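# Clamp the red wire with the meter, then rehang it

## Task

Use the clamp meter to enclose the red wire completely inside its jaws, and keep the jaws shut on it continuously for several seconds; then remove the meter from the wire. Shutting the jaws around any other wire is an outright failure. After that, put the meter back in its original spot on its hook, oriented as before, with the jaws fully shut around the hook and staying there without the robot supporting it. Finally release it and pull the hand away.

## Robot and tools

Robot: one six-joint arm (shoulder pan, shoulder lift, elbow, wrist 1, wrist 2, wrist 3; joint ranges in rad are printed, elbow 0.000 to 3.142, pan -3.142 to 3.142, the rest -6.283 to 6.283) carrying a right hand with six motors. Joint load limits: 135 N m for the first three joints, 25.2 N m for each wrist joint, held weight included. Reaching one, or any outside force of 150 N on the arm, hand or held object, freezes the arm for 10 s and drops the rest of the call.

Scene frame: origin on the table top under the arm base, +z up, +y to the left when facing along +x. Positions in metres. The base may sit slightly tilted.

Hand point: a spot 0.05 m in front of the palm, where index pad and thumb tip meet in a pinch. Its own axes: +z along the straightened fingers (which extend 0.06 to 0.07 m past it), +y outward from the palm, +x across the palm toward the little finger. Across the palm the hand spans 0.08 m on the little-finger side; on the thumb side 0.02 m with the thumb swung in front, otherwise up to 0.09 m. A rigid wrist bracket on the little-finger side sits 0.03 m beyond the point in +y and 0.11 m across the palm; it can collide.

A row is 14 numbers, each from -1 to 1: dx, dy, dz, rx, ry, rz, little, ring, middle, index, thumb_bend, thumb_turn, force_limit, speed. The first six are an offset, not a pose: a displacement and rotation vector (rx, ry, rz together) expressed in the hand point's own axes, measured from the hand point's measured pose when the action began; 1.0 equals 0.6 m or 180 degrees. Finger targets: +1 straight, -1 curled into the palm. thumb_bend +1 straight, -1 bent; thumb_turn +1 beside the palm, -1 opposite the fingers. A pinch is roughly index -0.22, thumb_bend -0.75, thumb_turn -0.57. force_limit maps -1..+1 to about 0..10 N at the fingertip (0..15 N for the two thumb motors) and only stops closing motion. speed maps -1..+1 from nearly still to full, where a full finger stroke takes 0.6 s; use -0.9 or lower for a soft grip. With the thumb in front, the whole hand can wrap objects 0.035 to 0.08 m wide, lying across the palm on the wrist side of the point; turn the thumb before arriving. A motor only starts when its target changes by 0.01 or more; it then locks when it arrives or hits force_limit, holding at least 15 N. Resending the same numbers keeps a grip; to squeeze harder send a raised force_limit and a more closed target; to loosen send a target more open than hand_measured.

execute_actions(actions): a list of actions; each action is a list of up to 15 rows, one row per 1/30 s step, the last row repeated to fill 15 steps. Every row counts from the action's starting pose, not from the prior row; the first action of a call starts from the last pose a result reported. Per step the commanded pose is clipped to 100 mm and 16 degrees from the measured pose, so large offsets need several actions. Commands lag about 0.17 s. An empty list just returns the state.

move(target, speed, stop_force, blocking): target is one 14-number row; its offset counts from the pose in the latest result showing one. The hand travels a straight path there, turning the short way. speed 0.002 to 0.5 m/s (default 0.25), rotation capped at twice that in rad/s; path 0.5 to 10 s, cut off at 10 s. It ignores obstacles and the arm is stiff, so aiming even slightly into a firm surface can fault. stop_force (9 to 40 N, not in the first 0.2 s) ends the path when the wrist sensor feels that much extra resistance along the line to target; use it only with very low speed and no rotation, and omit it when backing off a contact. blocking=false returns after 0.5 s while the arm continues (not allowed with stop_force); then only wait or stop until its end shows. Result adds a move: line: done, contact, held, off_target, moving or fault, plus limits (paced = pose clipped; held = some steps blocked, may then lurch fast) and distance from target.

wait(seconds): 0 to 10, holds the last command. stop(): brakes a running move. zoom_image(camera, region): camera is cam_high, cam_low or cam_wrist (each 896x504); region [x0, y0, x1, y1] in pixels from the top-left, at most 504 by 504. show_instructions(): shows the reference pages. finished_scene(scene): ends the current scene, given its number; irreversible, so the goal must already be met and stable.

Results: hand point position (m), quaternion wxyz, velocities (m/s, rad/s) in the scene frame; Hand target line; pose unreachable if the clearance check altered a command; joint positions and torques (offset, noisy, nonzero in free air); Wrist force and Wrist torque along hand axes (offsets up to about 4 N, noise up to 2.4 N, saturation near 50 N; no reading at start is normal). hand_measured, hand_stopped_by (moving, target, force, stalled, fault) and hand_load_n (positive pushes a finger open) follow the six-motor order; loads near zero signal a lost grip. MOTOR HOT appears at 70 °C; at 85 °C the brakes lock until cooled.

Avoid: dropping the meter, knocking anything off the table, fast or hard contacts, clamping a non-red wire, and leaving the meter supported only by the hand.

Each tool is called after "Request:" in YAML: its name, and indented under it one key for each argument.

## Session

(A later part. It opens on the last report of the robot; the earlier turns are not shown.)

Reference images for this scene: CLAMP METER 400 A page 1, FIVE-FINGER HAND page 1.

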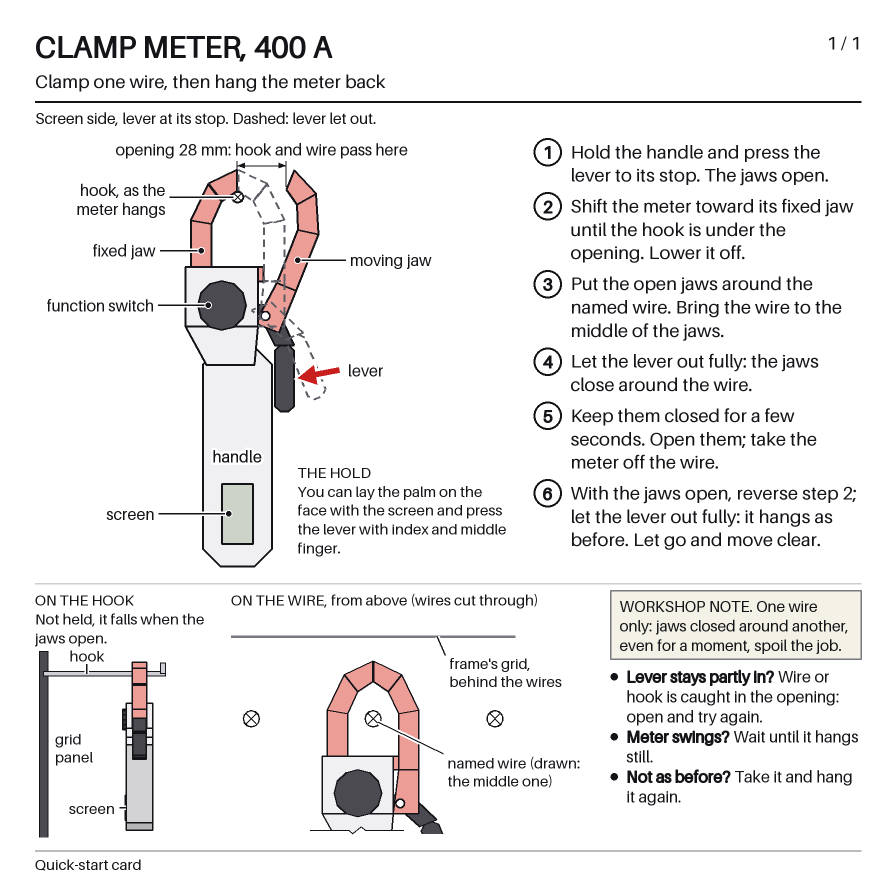

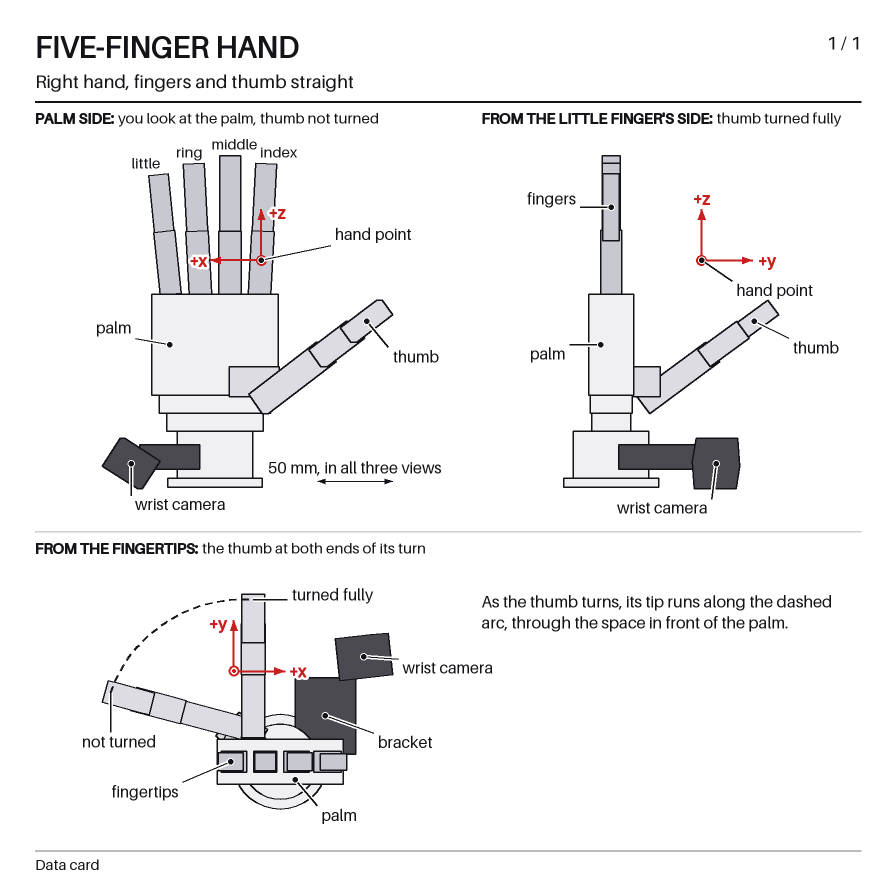

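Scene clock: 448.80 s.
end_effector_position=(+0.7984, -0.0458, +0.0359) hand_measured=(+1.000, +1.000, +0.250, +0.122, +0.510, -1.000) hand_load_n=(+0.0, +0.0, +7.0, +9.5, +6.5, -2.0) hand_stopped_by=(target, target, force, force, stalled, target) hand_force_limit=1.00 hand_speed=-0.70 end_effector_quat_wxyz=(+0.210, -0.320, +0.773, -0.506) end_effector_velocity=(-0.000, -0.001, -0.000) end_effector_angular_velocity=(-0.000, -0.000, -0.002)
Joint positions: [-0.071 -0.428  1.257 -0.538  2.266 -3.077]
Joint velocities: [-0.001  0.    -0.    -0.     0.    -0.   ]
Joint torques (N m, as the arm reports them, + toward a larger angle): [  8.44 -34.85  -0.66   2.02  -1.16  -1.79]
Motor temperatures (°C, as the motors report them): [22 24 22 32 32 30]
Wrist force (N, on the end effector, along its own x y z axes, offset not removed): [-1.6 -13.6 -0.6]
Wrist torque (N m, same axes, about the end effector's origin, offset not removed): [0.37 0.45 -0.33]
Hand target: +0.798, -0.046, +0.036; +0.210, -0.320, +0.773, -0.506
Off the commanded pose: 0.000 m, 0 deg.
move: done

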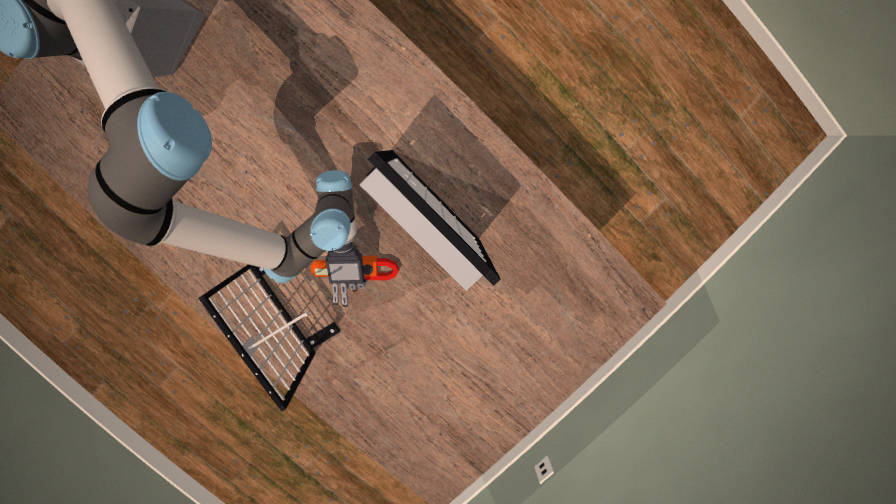

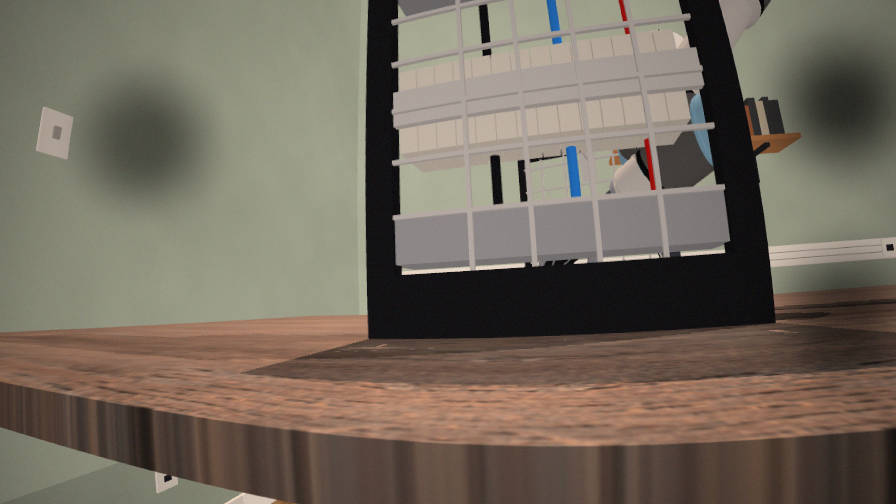

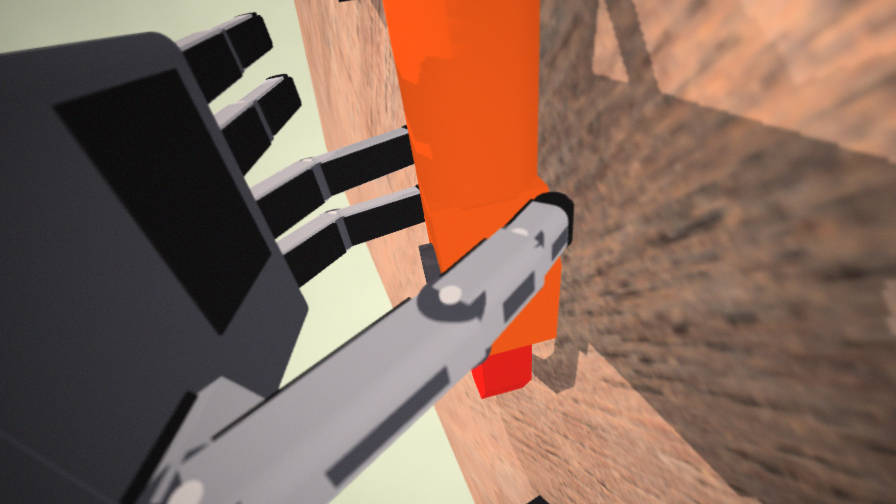

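Request:
move:
  target: [0,0,0,0,0,0,1,1,1,1,1,-1,1,-0.5]

Request:
move:
  target: [0.02,0.012,0.02,0,0,0,1,1,1,1,1,-1,1,-0.7]
  speed: 0.006
  stop_force: 9

Request:
move:
  target: [0,0,0,0,0,0,1,1,-1,-1,1,-1,1,-0.7]

Scene clock: 456.97 s.
end_effector_position=(+0.7984, -0.0458, +0.0359) hand_measured=(+1.000, +1.000, +1.000, +1.000, +1.000, -1.000) hand_load_n=(+0.0, +0.0, +0.0, +0.0, +0.0, +0.0) hand_stopped_by=(target, target, target, target, target, target) hand_force_limit=1.00 hand_speed=-0.50 end_effector_quat_wxyz=(+0.210, -0.320, +0.773, -0.506) end_effector_velocity=(-0.000, -0.000, -0.001) end_effector_angular_velocity=(+0.000, +0.001, -0.000)
Joint positions: [-0.071 -0.428  1.257 -0.538  2.266 -3.077]
Joint velocities: [-0.     0.001 -0.     0.     0.     0.   ]
Joint torques (N m, as the arm reports them, + toward a larger angle): [ 13.54 -54.93  -5.8    1.11  -0.31  -0.83]
Motor temperatures (°C, as the motors report them): [22 24 22 32 32 30]
Wrist force (N, on the end effector, along its own x y z axes, offset not removed): [0.7 0.0 -2.9]
Wrist torque (N m, same axes, about the end effector's origin, offset not removed): [0.14 0.10 0.04]
Hand target: +0.798, -0.046, +0.036; +0.210, -0.320, +0.773, -0.506
Off the commanded pose: 0.000 m, 0 deg.
move: done

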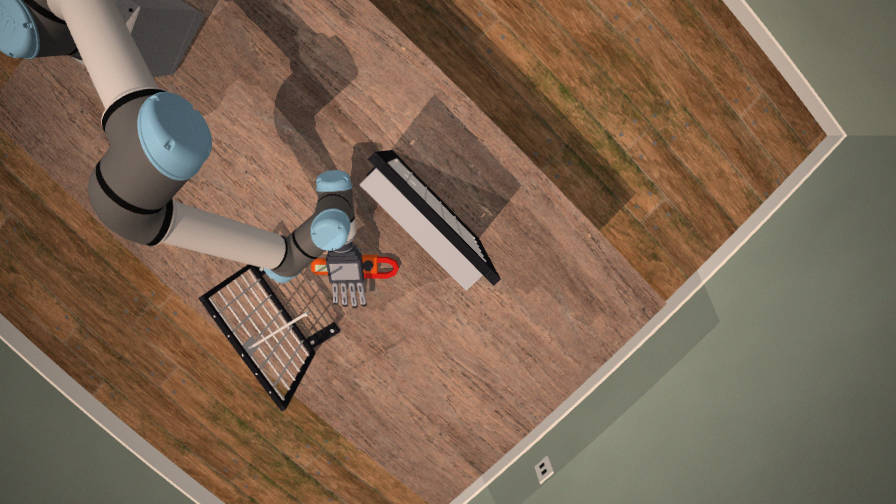

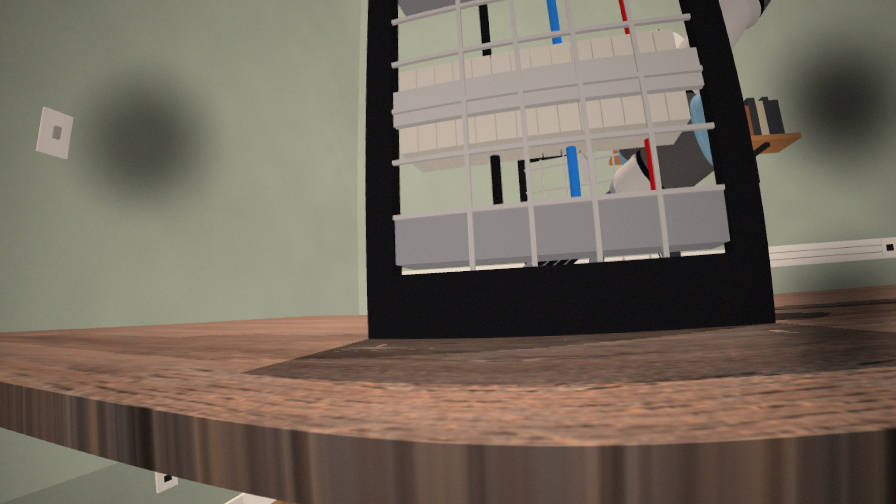

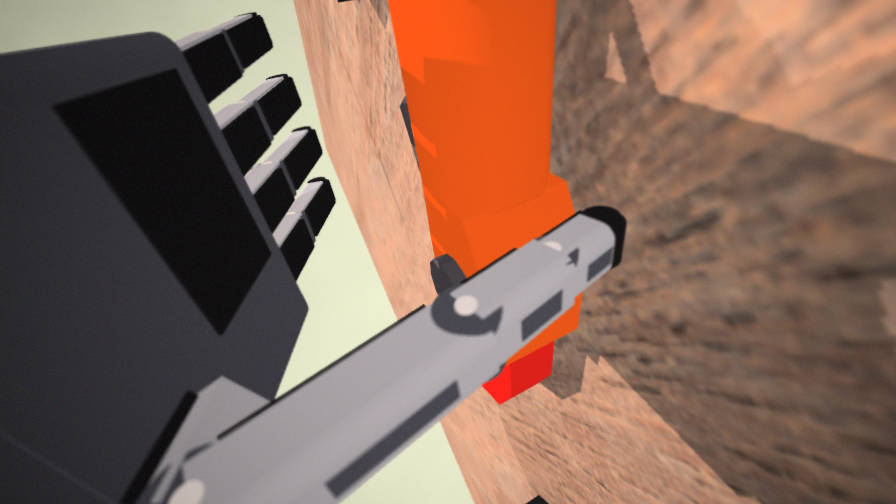

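Scene clock: 458.27 s.
end_effector_position=(+0.7976, -0.0500, +0.0324) hand_measured=(+1.000, +1.000, +1.000, +1.000, +1.000, -1.000) hand_load_n=(+0.0, +0.0, +0.0, +0.0, +1.0, +2.0) hand_stopped_by=(target, target, target, target, target, target) hand_force_limit=1.00 hand_speed=-0.70 end_effector_quat_wxyz=(+0.210, -0.320, +0.773, -0.506) end_effector_velocity=(-0.002, +0.002, -0.001) end_effector_angular_velocity=(-0.001, +0.006, -0.000)
Joint positions: [-0.079 -0.425  1.261 -0.546  2.258 -3.08 ]
Joint velocities: [ 0.002  0.     0.001  0.004  0.004 -0.   ]
Joint torques (N m, as the arm reports them, + toward a larger angle): [ 14.54 -45.71 -23.51   2.42   2.21   0.76]
Motor temperatures (°C, as the motors report them): [22 24 22 32 32 30]
Wrist force (N, on the end effector, along its own x y z axes, offset not removed): [-2.3 -14.7 -13.7]
Wrist torque (N m, same axes, about the end effector's origin, offset not removed): [-1.22 0.31 -0.16]
Hand target: +0.798, -0.050, +0.033; +0.210, -0.320, +0.773, -0.506
Off the commanded pose: 0.013 m, 0 deg.
move: contact

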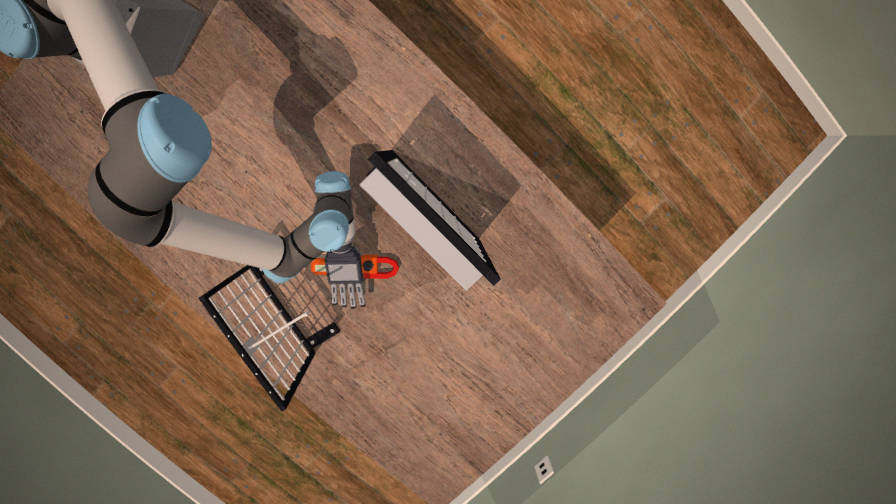

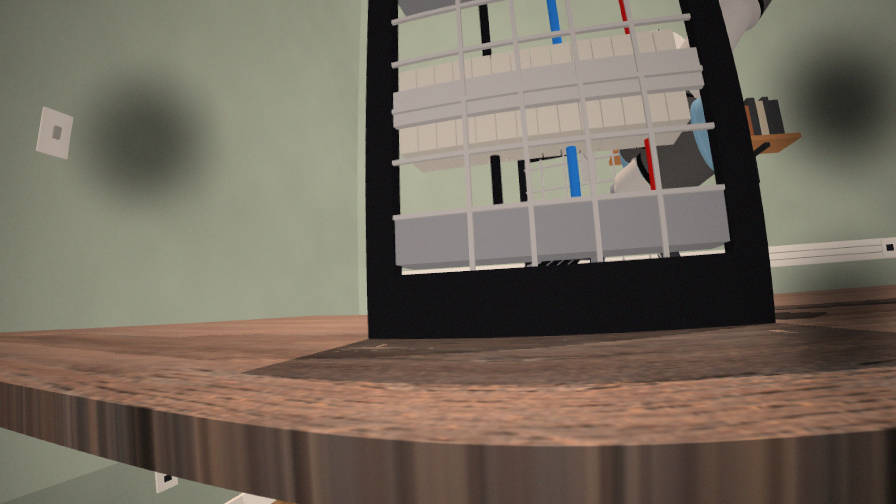

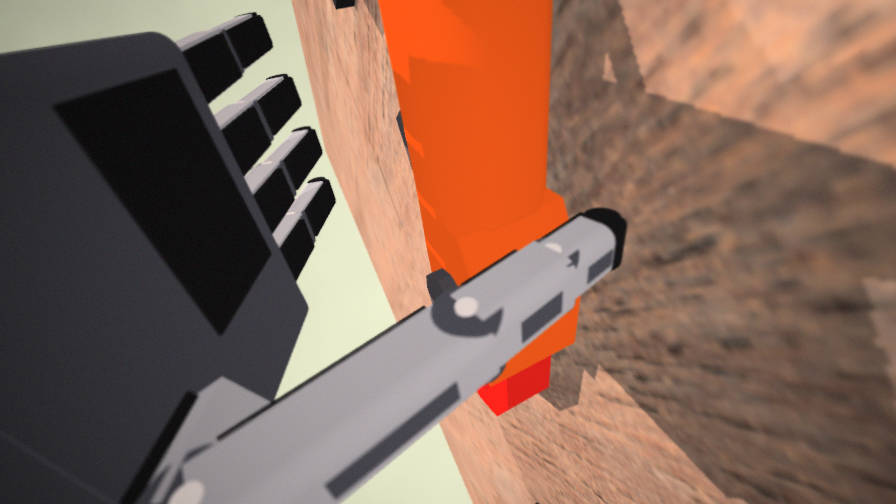

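Scene clock: 460.70 s.
end_effector_position=(+0.7976, -0.0500, +0.0324) hand_measured=(+1.000, +1.000, -0.028, -0.068, +1.002, -1.000) hand_load_n=(+0.0, +0.0, +3.5, +11.0, +2.0, +2.5) hand_stopped_by=(target, target, force, force, target, target) hand_force_limit=1.00 hand_speed=-0.70 end_effector_quat_wxyz=(+0.210, -0.320, +0.773, -0.506) end_effector_velocity=(-0.001, -0.000, -0.000) end_effector_angular_velocity=(-0.001, +0.003, -0.002)
Joint positions: [-0.079 -0.425  1.261 -0.546  2.258 -3.08 ]
Joint velocities: [ 0.    -0.001  0.002  0.001  0.003  0.   ]
Joint torques (N m, as the arm reports them, + toward a larger angle): [  2.45 -31.94   4.15  -0.21  -0.67  -2.45]
Motor temperatures (°C, as the motors report them): [22 24 22 32 32 30]
Wrist force (N, on the end effector, along its own x y z axes, offset not removed): [-1.9 -15.4 -7.5]
Wrist torque (N m, same axes, about the end effector's origin, offset not removed): [-0.85 0.32 0.04]
Hand target: +0.798, -0.050, +0.032; +0.210, -0.320, +0.773, -0.506
Off the commanded pose: 0.000 m, 0 deg.
move: done

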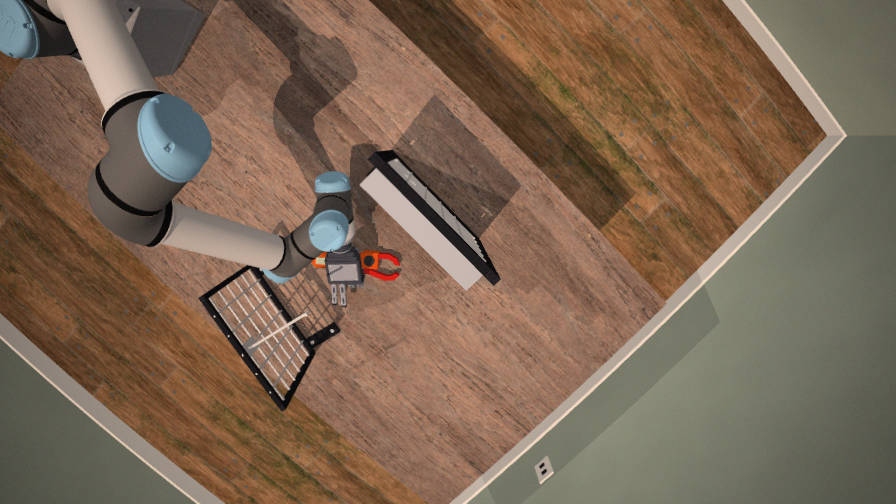

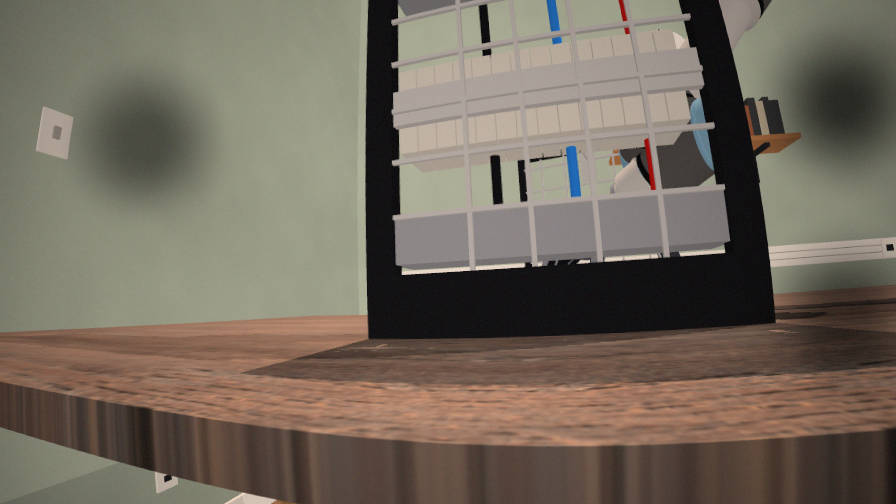

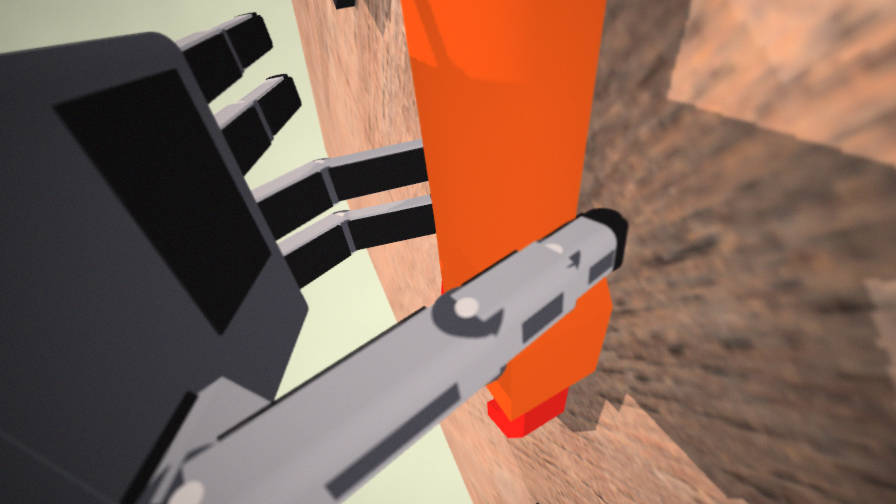

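Request:
move:
  target: [0,-0.06,-0.03,0,0,0,1,1,-0.98,-1,1,-1,1,-0.7]
  speed: 0.01

Scene clock: 469.87 s.
end_effector_position=(+0.7961, -0.0486, +0.0723) hand_measured=(+1.000, +1.000, -0.070, -0.070, +1.002, -1.000) hand_load_n=(+0.0, +0.0, +10.5, +1.5, +2.0, +2.0) hand_stopped_by=(target, target, force, force, target, target) hand_force_limit=1.00 hand_speed=-0.70 end_effector_quat_wxyz=(+0.210, -0.320, +0.773, -0.506) end_effector_velocity=(-0.001, -0.001, +0.002) end_effector_angular_velocity=(-0.000, +0.000, -0.002)
Joint positions: [-0.063 -0.497  1.292 -0.502  2.273 -3.074]
Joint velocities: [-0.001 -0.005  0.003  0.003  0.001  0.   ]
Joint torques (N m, as the arm reports them, + toward a larger angle): [ 23.71 -55.78  -1.57   1.48   1.47   2.51]
Motor temperatures (°C, as the motors report them): [22 24 22 32 32 30]
Wrist force (N, on the end effector, along its own x y z axes, offset not removed): [1.9 0.9 -2.0]
Wrist torque (N m, same axes, about the end effector's origin, offset not removed): [0.12 -0.05 0.18]
Hand target: +0.796, -0.049, +0.073; +0.210, -0.320, +0.773, -0.506
Off the commanded pose: 0.000 m, 0 deg.
move: done

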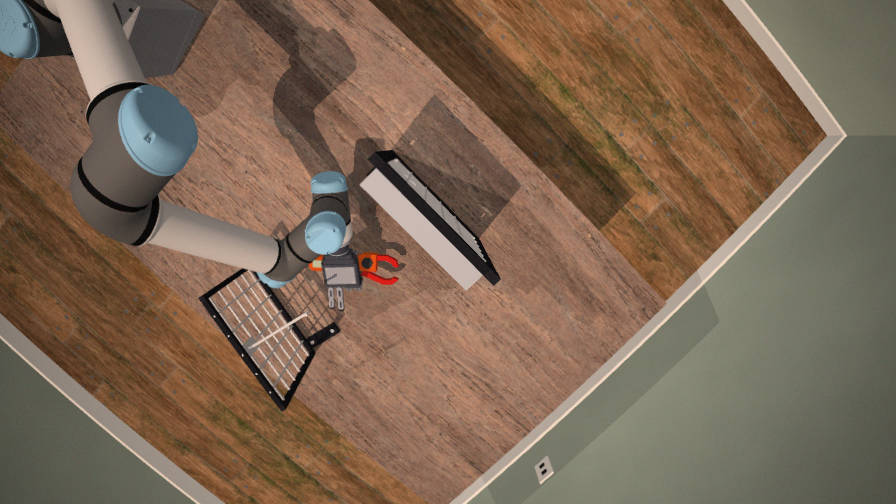

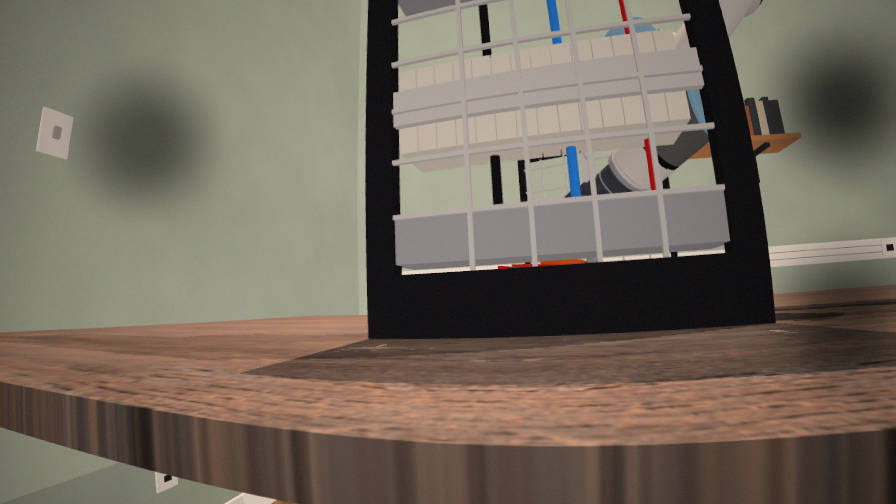

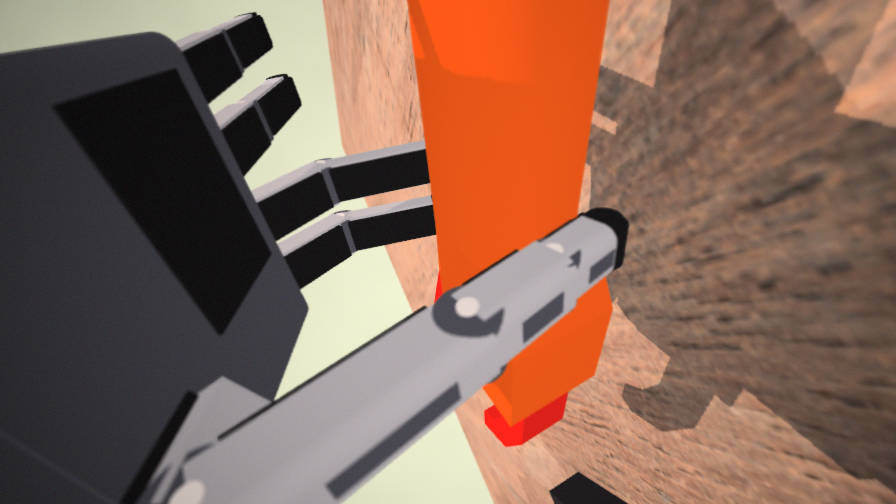

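Request:
move:
  target: [0,-0.13,-0.1,0.13,0,0,1,1,-0.98,-0.98,1,-1,1,-0.7]
  speed: 0.08

Request:
move:
  target: [0,0,0,0,-0.25,0,1,1,-0.98,-0.98,1,-1,1,-0.7]
  speed: 0.1

Request:
move:
  target: [0,0,0,0,0,0.5,1,1,-0.98,-0.98,1,-1,1,-0.7]
  speed: 0.1

Scene clock: 496.00 s.
end_effector_position=(+0.7793, -0.0319, +0.1675) hand_measured=(+1.000, +1.000, -0.070, -0.104, +1.002, -1.000) hand_load_n=(+0.0, +0.0, +5.5, +11.0, +3.0, -0.5) hand_stopped_by=(target, target, force, force, target, target) hand_force_limit=1.00 hand_speed=-0.70 end_effector_quat_wxyz=(+0.271, -0.271, +0.655, -0.651) end_effector_velocity=(+0.000, +0.000, +0.002) end_effector_angular_velocity=(-0.010, -0.011, -0.001)
Joint positions: [ 0.011 -0.617  1.631 -1.258  2.303 -3.431]
Joint velocities: [ 0.001  0.002  0.005 -0.027 -0.003 -0.013]
Joint torques (N m, as the arm reports them, + toward a larger angle): [ 21.38 -52.14   0.22  -4.39  -2.3   -2.3 ]
Motor temperatures (°C, as the motors report them): [22 24 22 32 32 30]
Wrist force (N, on the end effector, along its own x y z axes, offset not removed): [1.4 3.5 0.1]
Wrist torque (N m, same axes, about the end effector's origin, offset not removed): [0.23 -0.16 0.10]
Hand target: +0.779, -0.032, +0.168; +0.271, -0.271, +0.655, -0.652
Off the commanded pose: 0.000 m, 0 deg.
move: done

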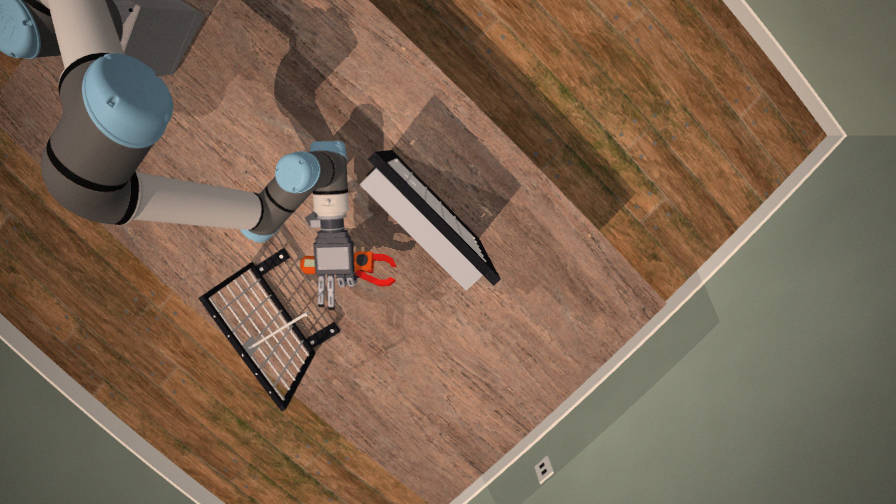

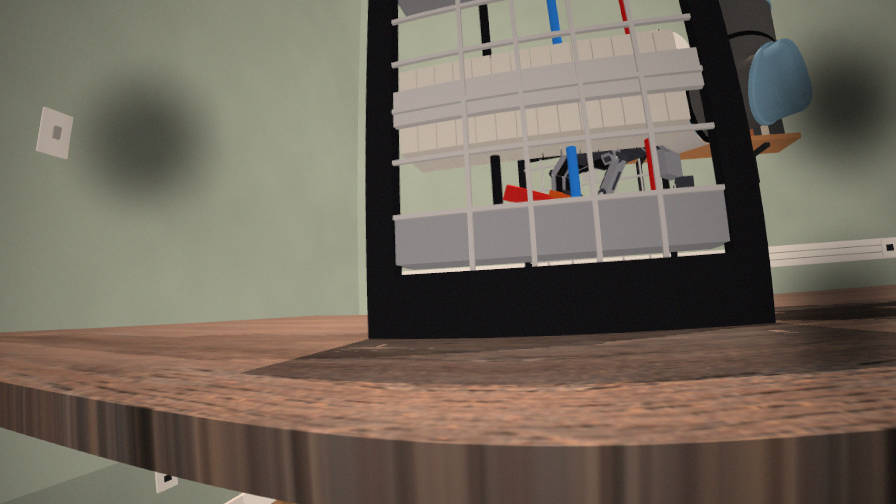

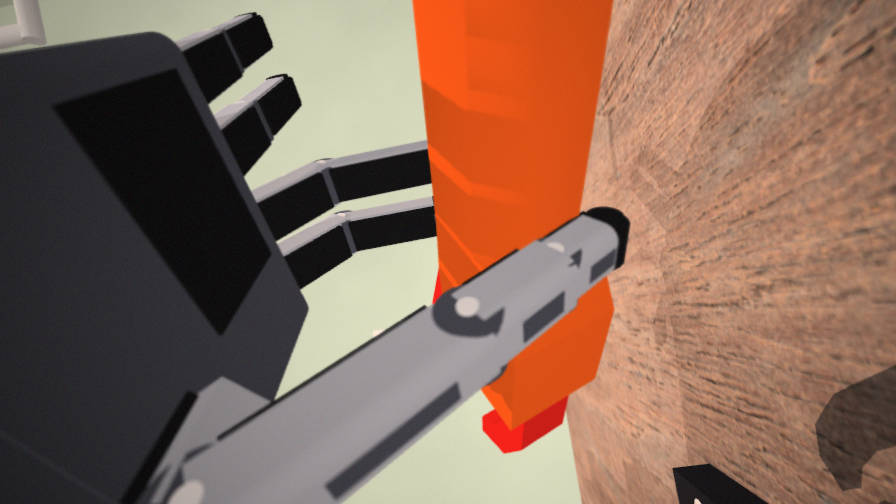

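Scene clock: 500.33 s.
end_effector_position=(+0.7793, -0.0320, +0.1674) hand_measured=(+1.000, +1.000, -0.070, -0.104, +1.002, -1.000) hand_load_n=(+0.0, +0.0, +5.5, +11.0, +3.0, -0.5) hand_stopped_by=(target, target, force, force, target, target) hand_force_limit=1.00 hand_speed=-0.70 end_effector_quat_wxyz=(+0.500, -0.499, +0.502, -0.498) end_effector_velocity=(-0.001, -0.000, -0.001) end_effector_angular_velocity=(+0.000, +0.002, +0.016)
Joint positions: [-0.335 -0.751  1.783 -1.077  1.196 -3.341]
Joint velocities: [-0.008 -0.    -0.002  0.007 -0.023 -0.001]
Joint torques (N m, as the arm reports them, + toward a larger angle): [  2.23 -48.49 -24.51   0.51  -2.3   -2.23]
Motor temperatures (°C, as the motors report them): [22 24 22 32 32 30]
Wrist force (N, on the end effector, along its own x y z axes, offset not removed): [0.7 4.2 1.5]
Wrist torque (N m, same axes, about the end effector's origin, offset not removed): [0.35 -0.04 0.19]
Hand target: +0.779, -0.032, +0.167; +0.501, -0.500, +0.502, -0.498
Off the commanded pose: 0.000 m, 0 deg.
move: done

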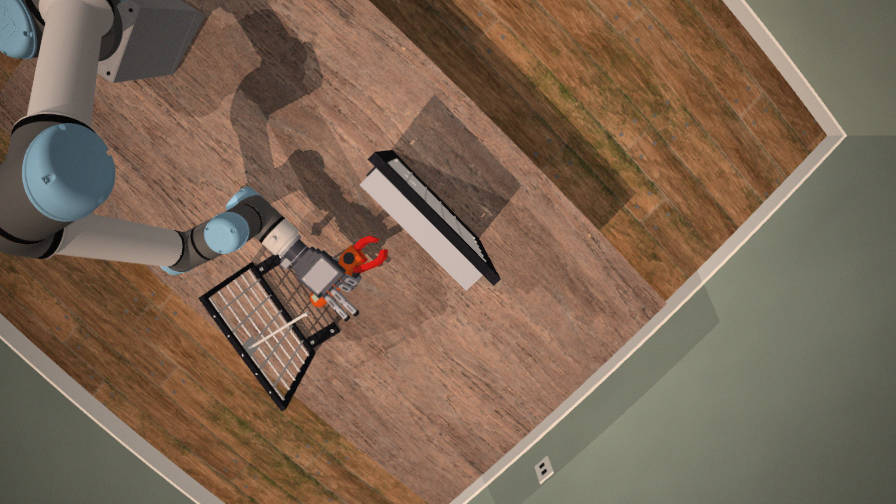

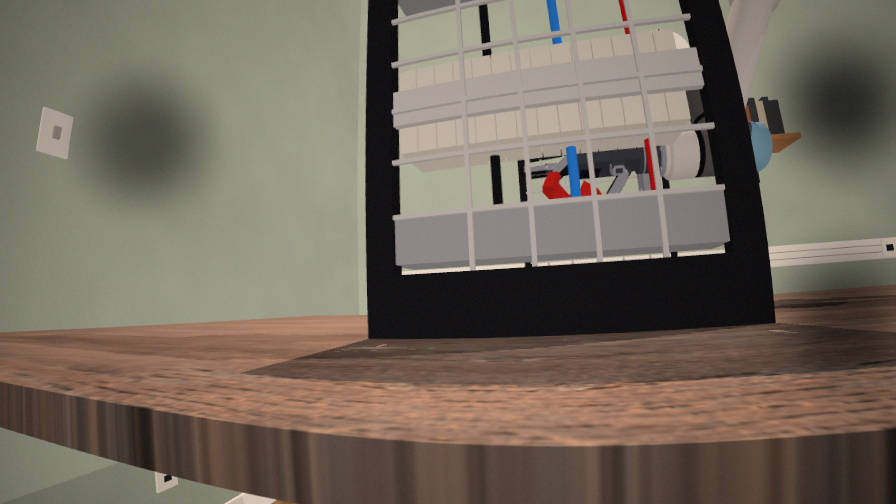

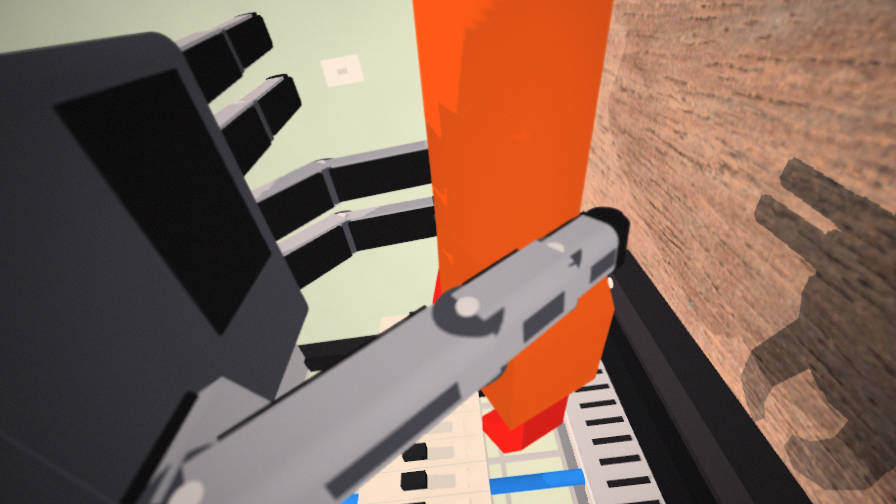

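Scene clock: 508.57 s.
end_effector_position=(+0.7793, -0.0320, +0.1674) hand_measured=(+1.000, +1.000, -0.070, -0.104, +1.002, -1.000) hand_load_n=(+0.0, +0.0, +6.0, +10.5, +3.0, -3.0) hand_stopped_by=(target, target, force, force, target, target) hand_force_limit=1.00 hand_speed=-0.70 end_effector_quat_wxyz=(+0.706, +0.001, +0.708, +0.001) end_effector_velocity=(+0.000, -0.000, +0.001) end_effector_angular_velocity=(+0.014, -0.002, +0.001)
Joint positions: [-0.417 -0.564  1.703 -1.185  1.114 -1.768]
Joint velocities: [ 0.001  0.002 -0.002 -0.002 -0.001  0.015]
Joint torques (N m, as the arm reports them, + toward a larger angle): [ 21.37 -37.86 -22.94  -3.84   1.12   2.75]
Motor temperatures (°C, as the motors report them): [22 24 22 32 32 30]
Wrist force (N, on the end effector, along its own x y z axes, offset not removed): [2.2 -2.5 -0.6]
Wrist torque (N m, same axes, about the end effector's origin, offset not removed): [-0.33 -0.02 -0.17]
Hand target: +0.779, -0.032, +0.167; +0.706, +0.002, +0.708, +0.001
Off the commanded pose: 0.000 m, 0 deg.
move: done

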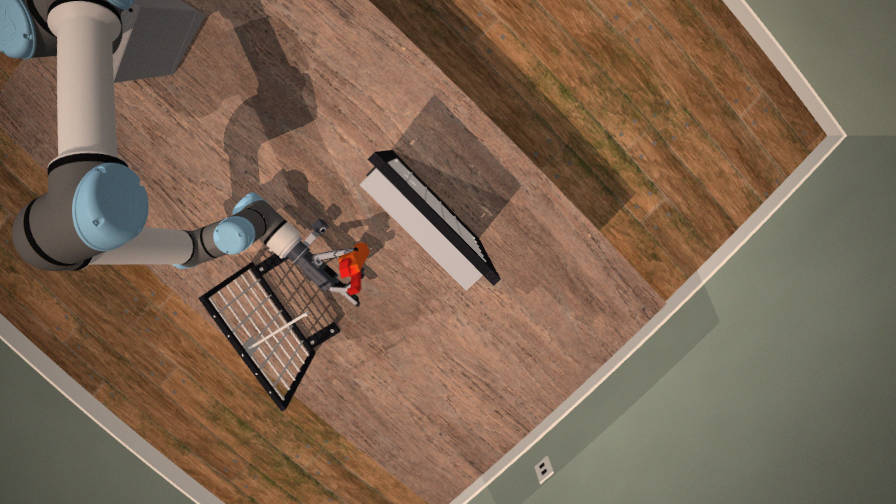

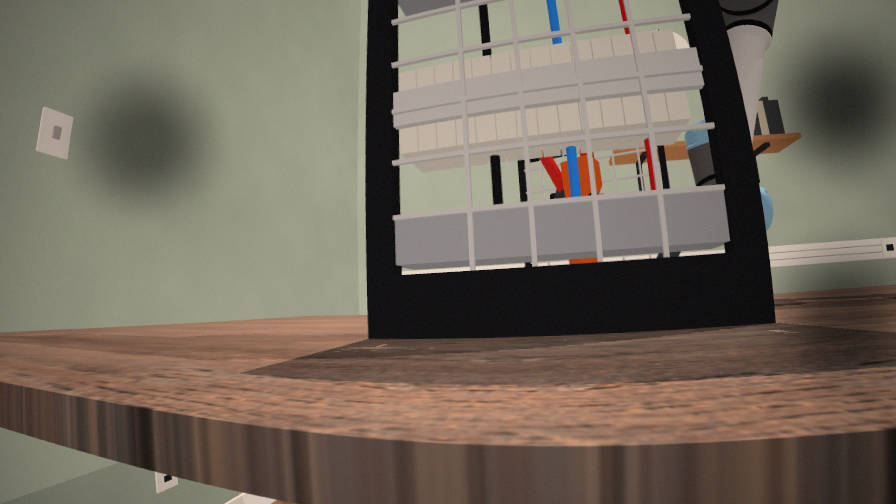

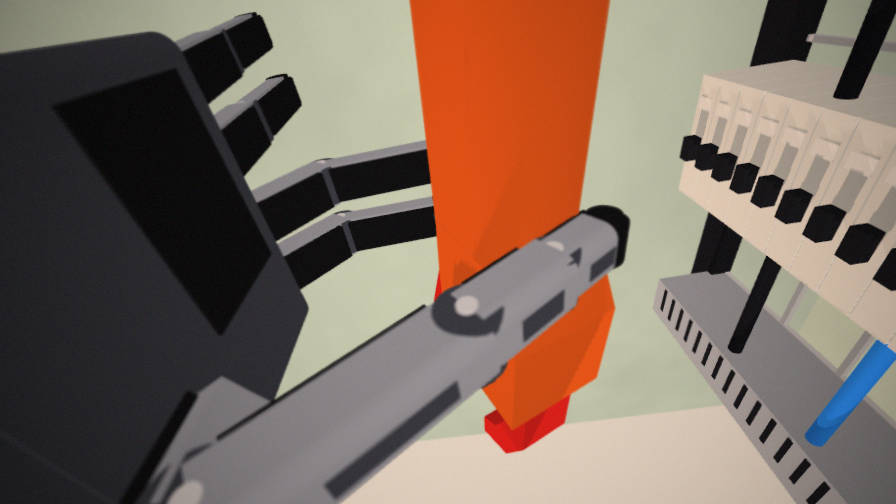

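Request:
move:
  target: [0,-0.1,0,0.06,0,0.07,1,1,-0.98,-0.98,1,-1,1,-0.7]
  speed: 0.06

Request:
zoom_image:
  camera: "cam_high"
  region: [235,240,365,370]

Scene clock: 522.30 s.
end_effector_position=(+0.7792, -0.0918, +0.1673) hand_measured=(+1.000, +1.000, -0.070, -0.104, +1.002, -1.000) hand_load_n=(+0.0, +0.0, +6.0, +11.0, +3.0, -3.0) hand_stopped_by=(target, target, force, force, target, target) hand_force_limit=1.00 hand_speed=-0.70 end_effector_quat_wxyz=(+0.699, +0.144, +0.701, +0.012) end_effector_velocity=(-0.001, -0.001, -0.001) end_effector_angular_velocity=(+0.010, +0.001, -0.006)
Joint positions: [-0.432 -0.556  1.718 -1.225  1.286 -1.541]
Joint velocities: [ 0.001  0.001  0.001 -0.     0.007  0.009]
Joint torques (N m, as the arm reports them, + toward a larger angle): [  2.65 -38.22  -1.51  -0.81   1.16   2.76]
Motor temperatures (°C, as the motors report them): [22 24 22 32 32 30]
Wrist force (N, on the end effector, along its own x y z axes, offset not removed): [0.8 -1.7 0.4]
Wrist torque (N m, same axes, about the end effector's origin, offset not removed): [-0.16 0.43 -0.17]
Hand target: +0.779, -0.092, +0.167; +0.698, +0.145, +0.701, +0.012
Off the commanded pose: 0.000 m, 0 deg.
move: done

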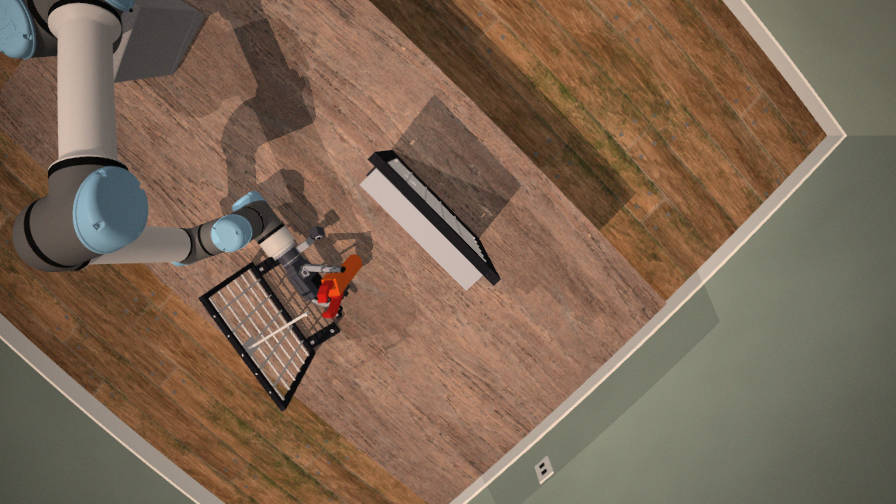

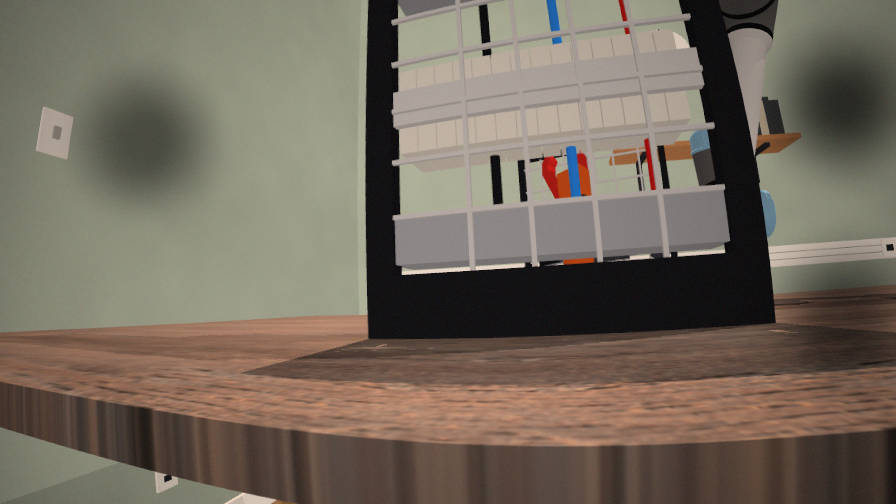

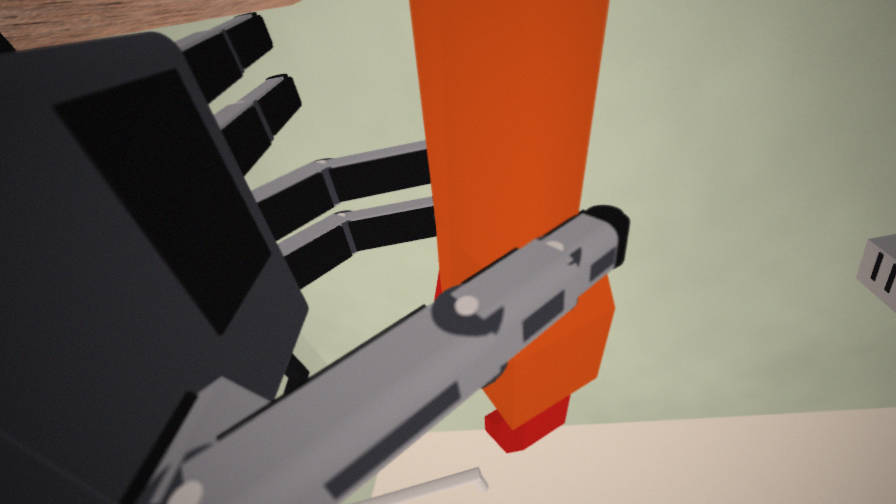

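Region (235, 240, 365, 370) of cam_high's 896x504 image, scaled by 3.877, with more detail than that image has.

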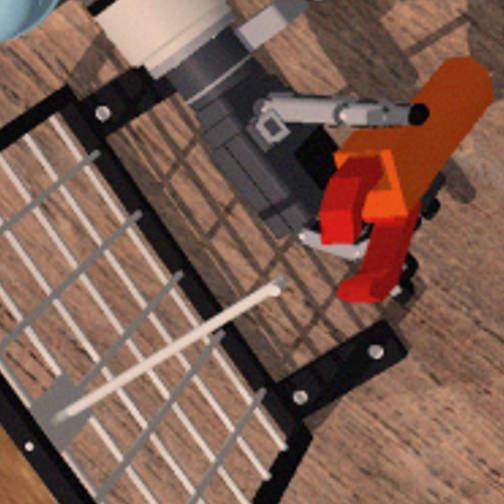

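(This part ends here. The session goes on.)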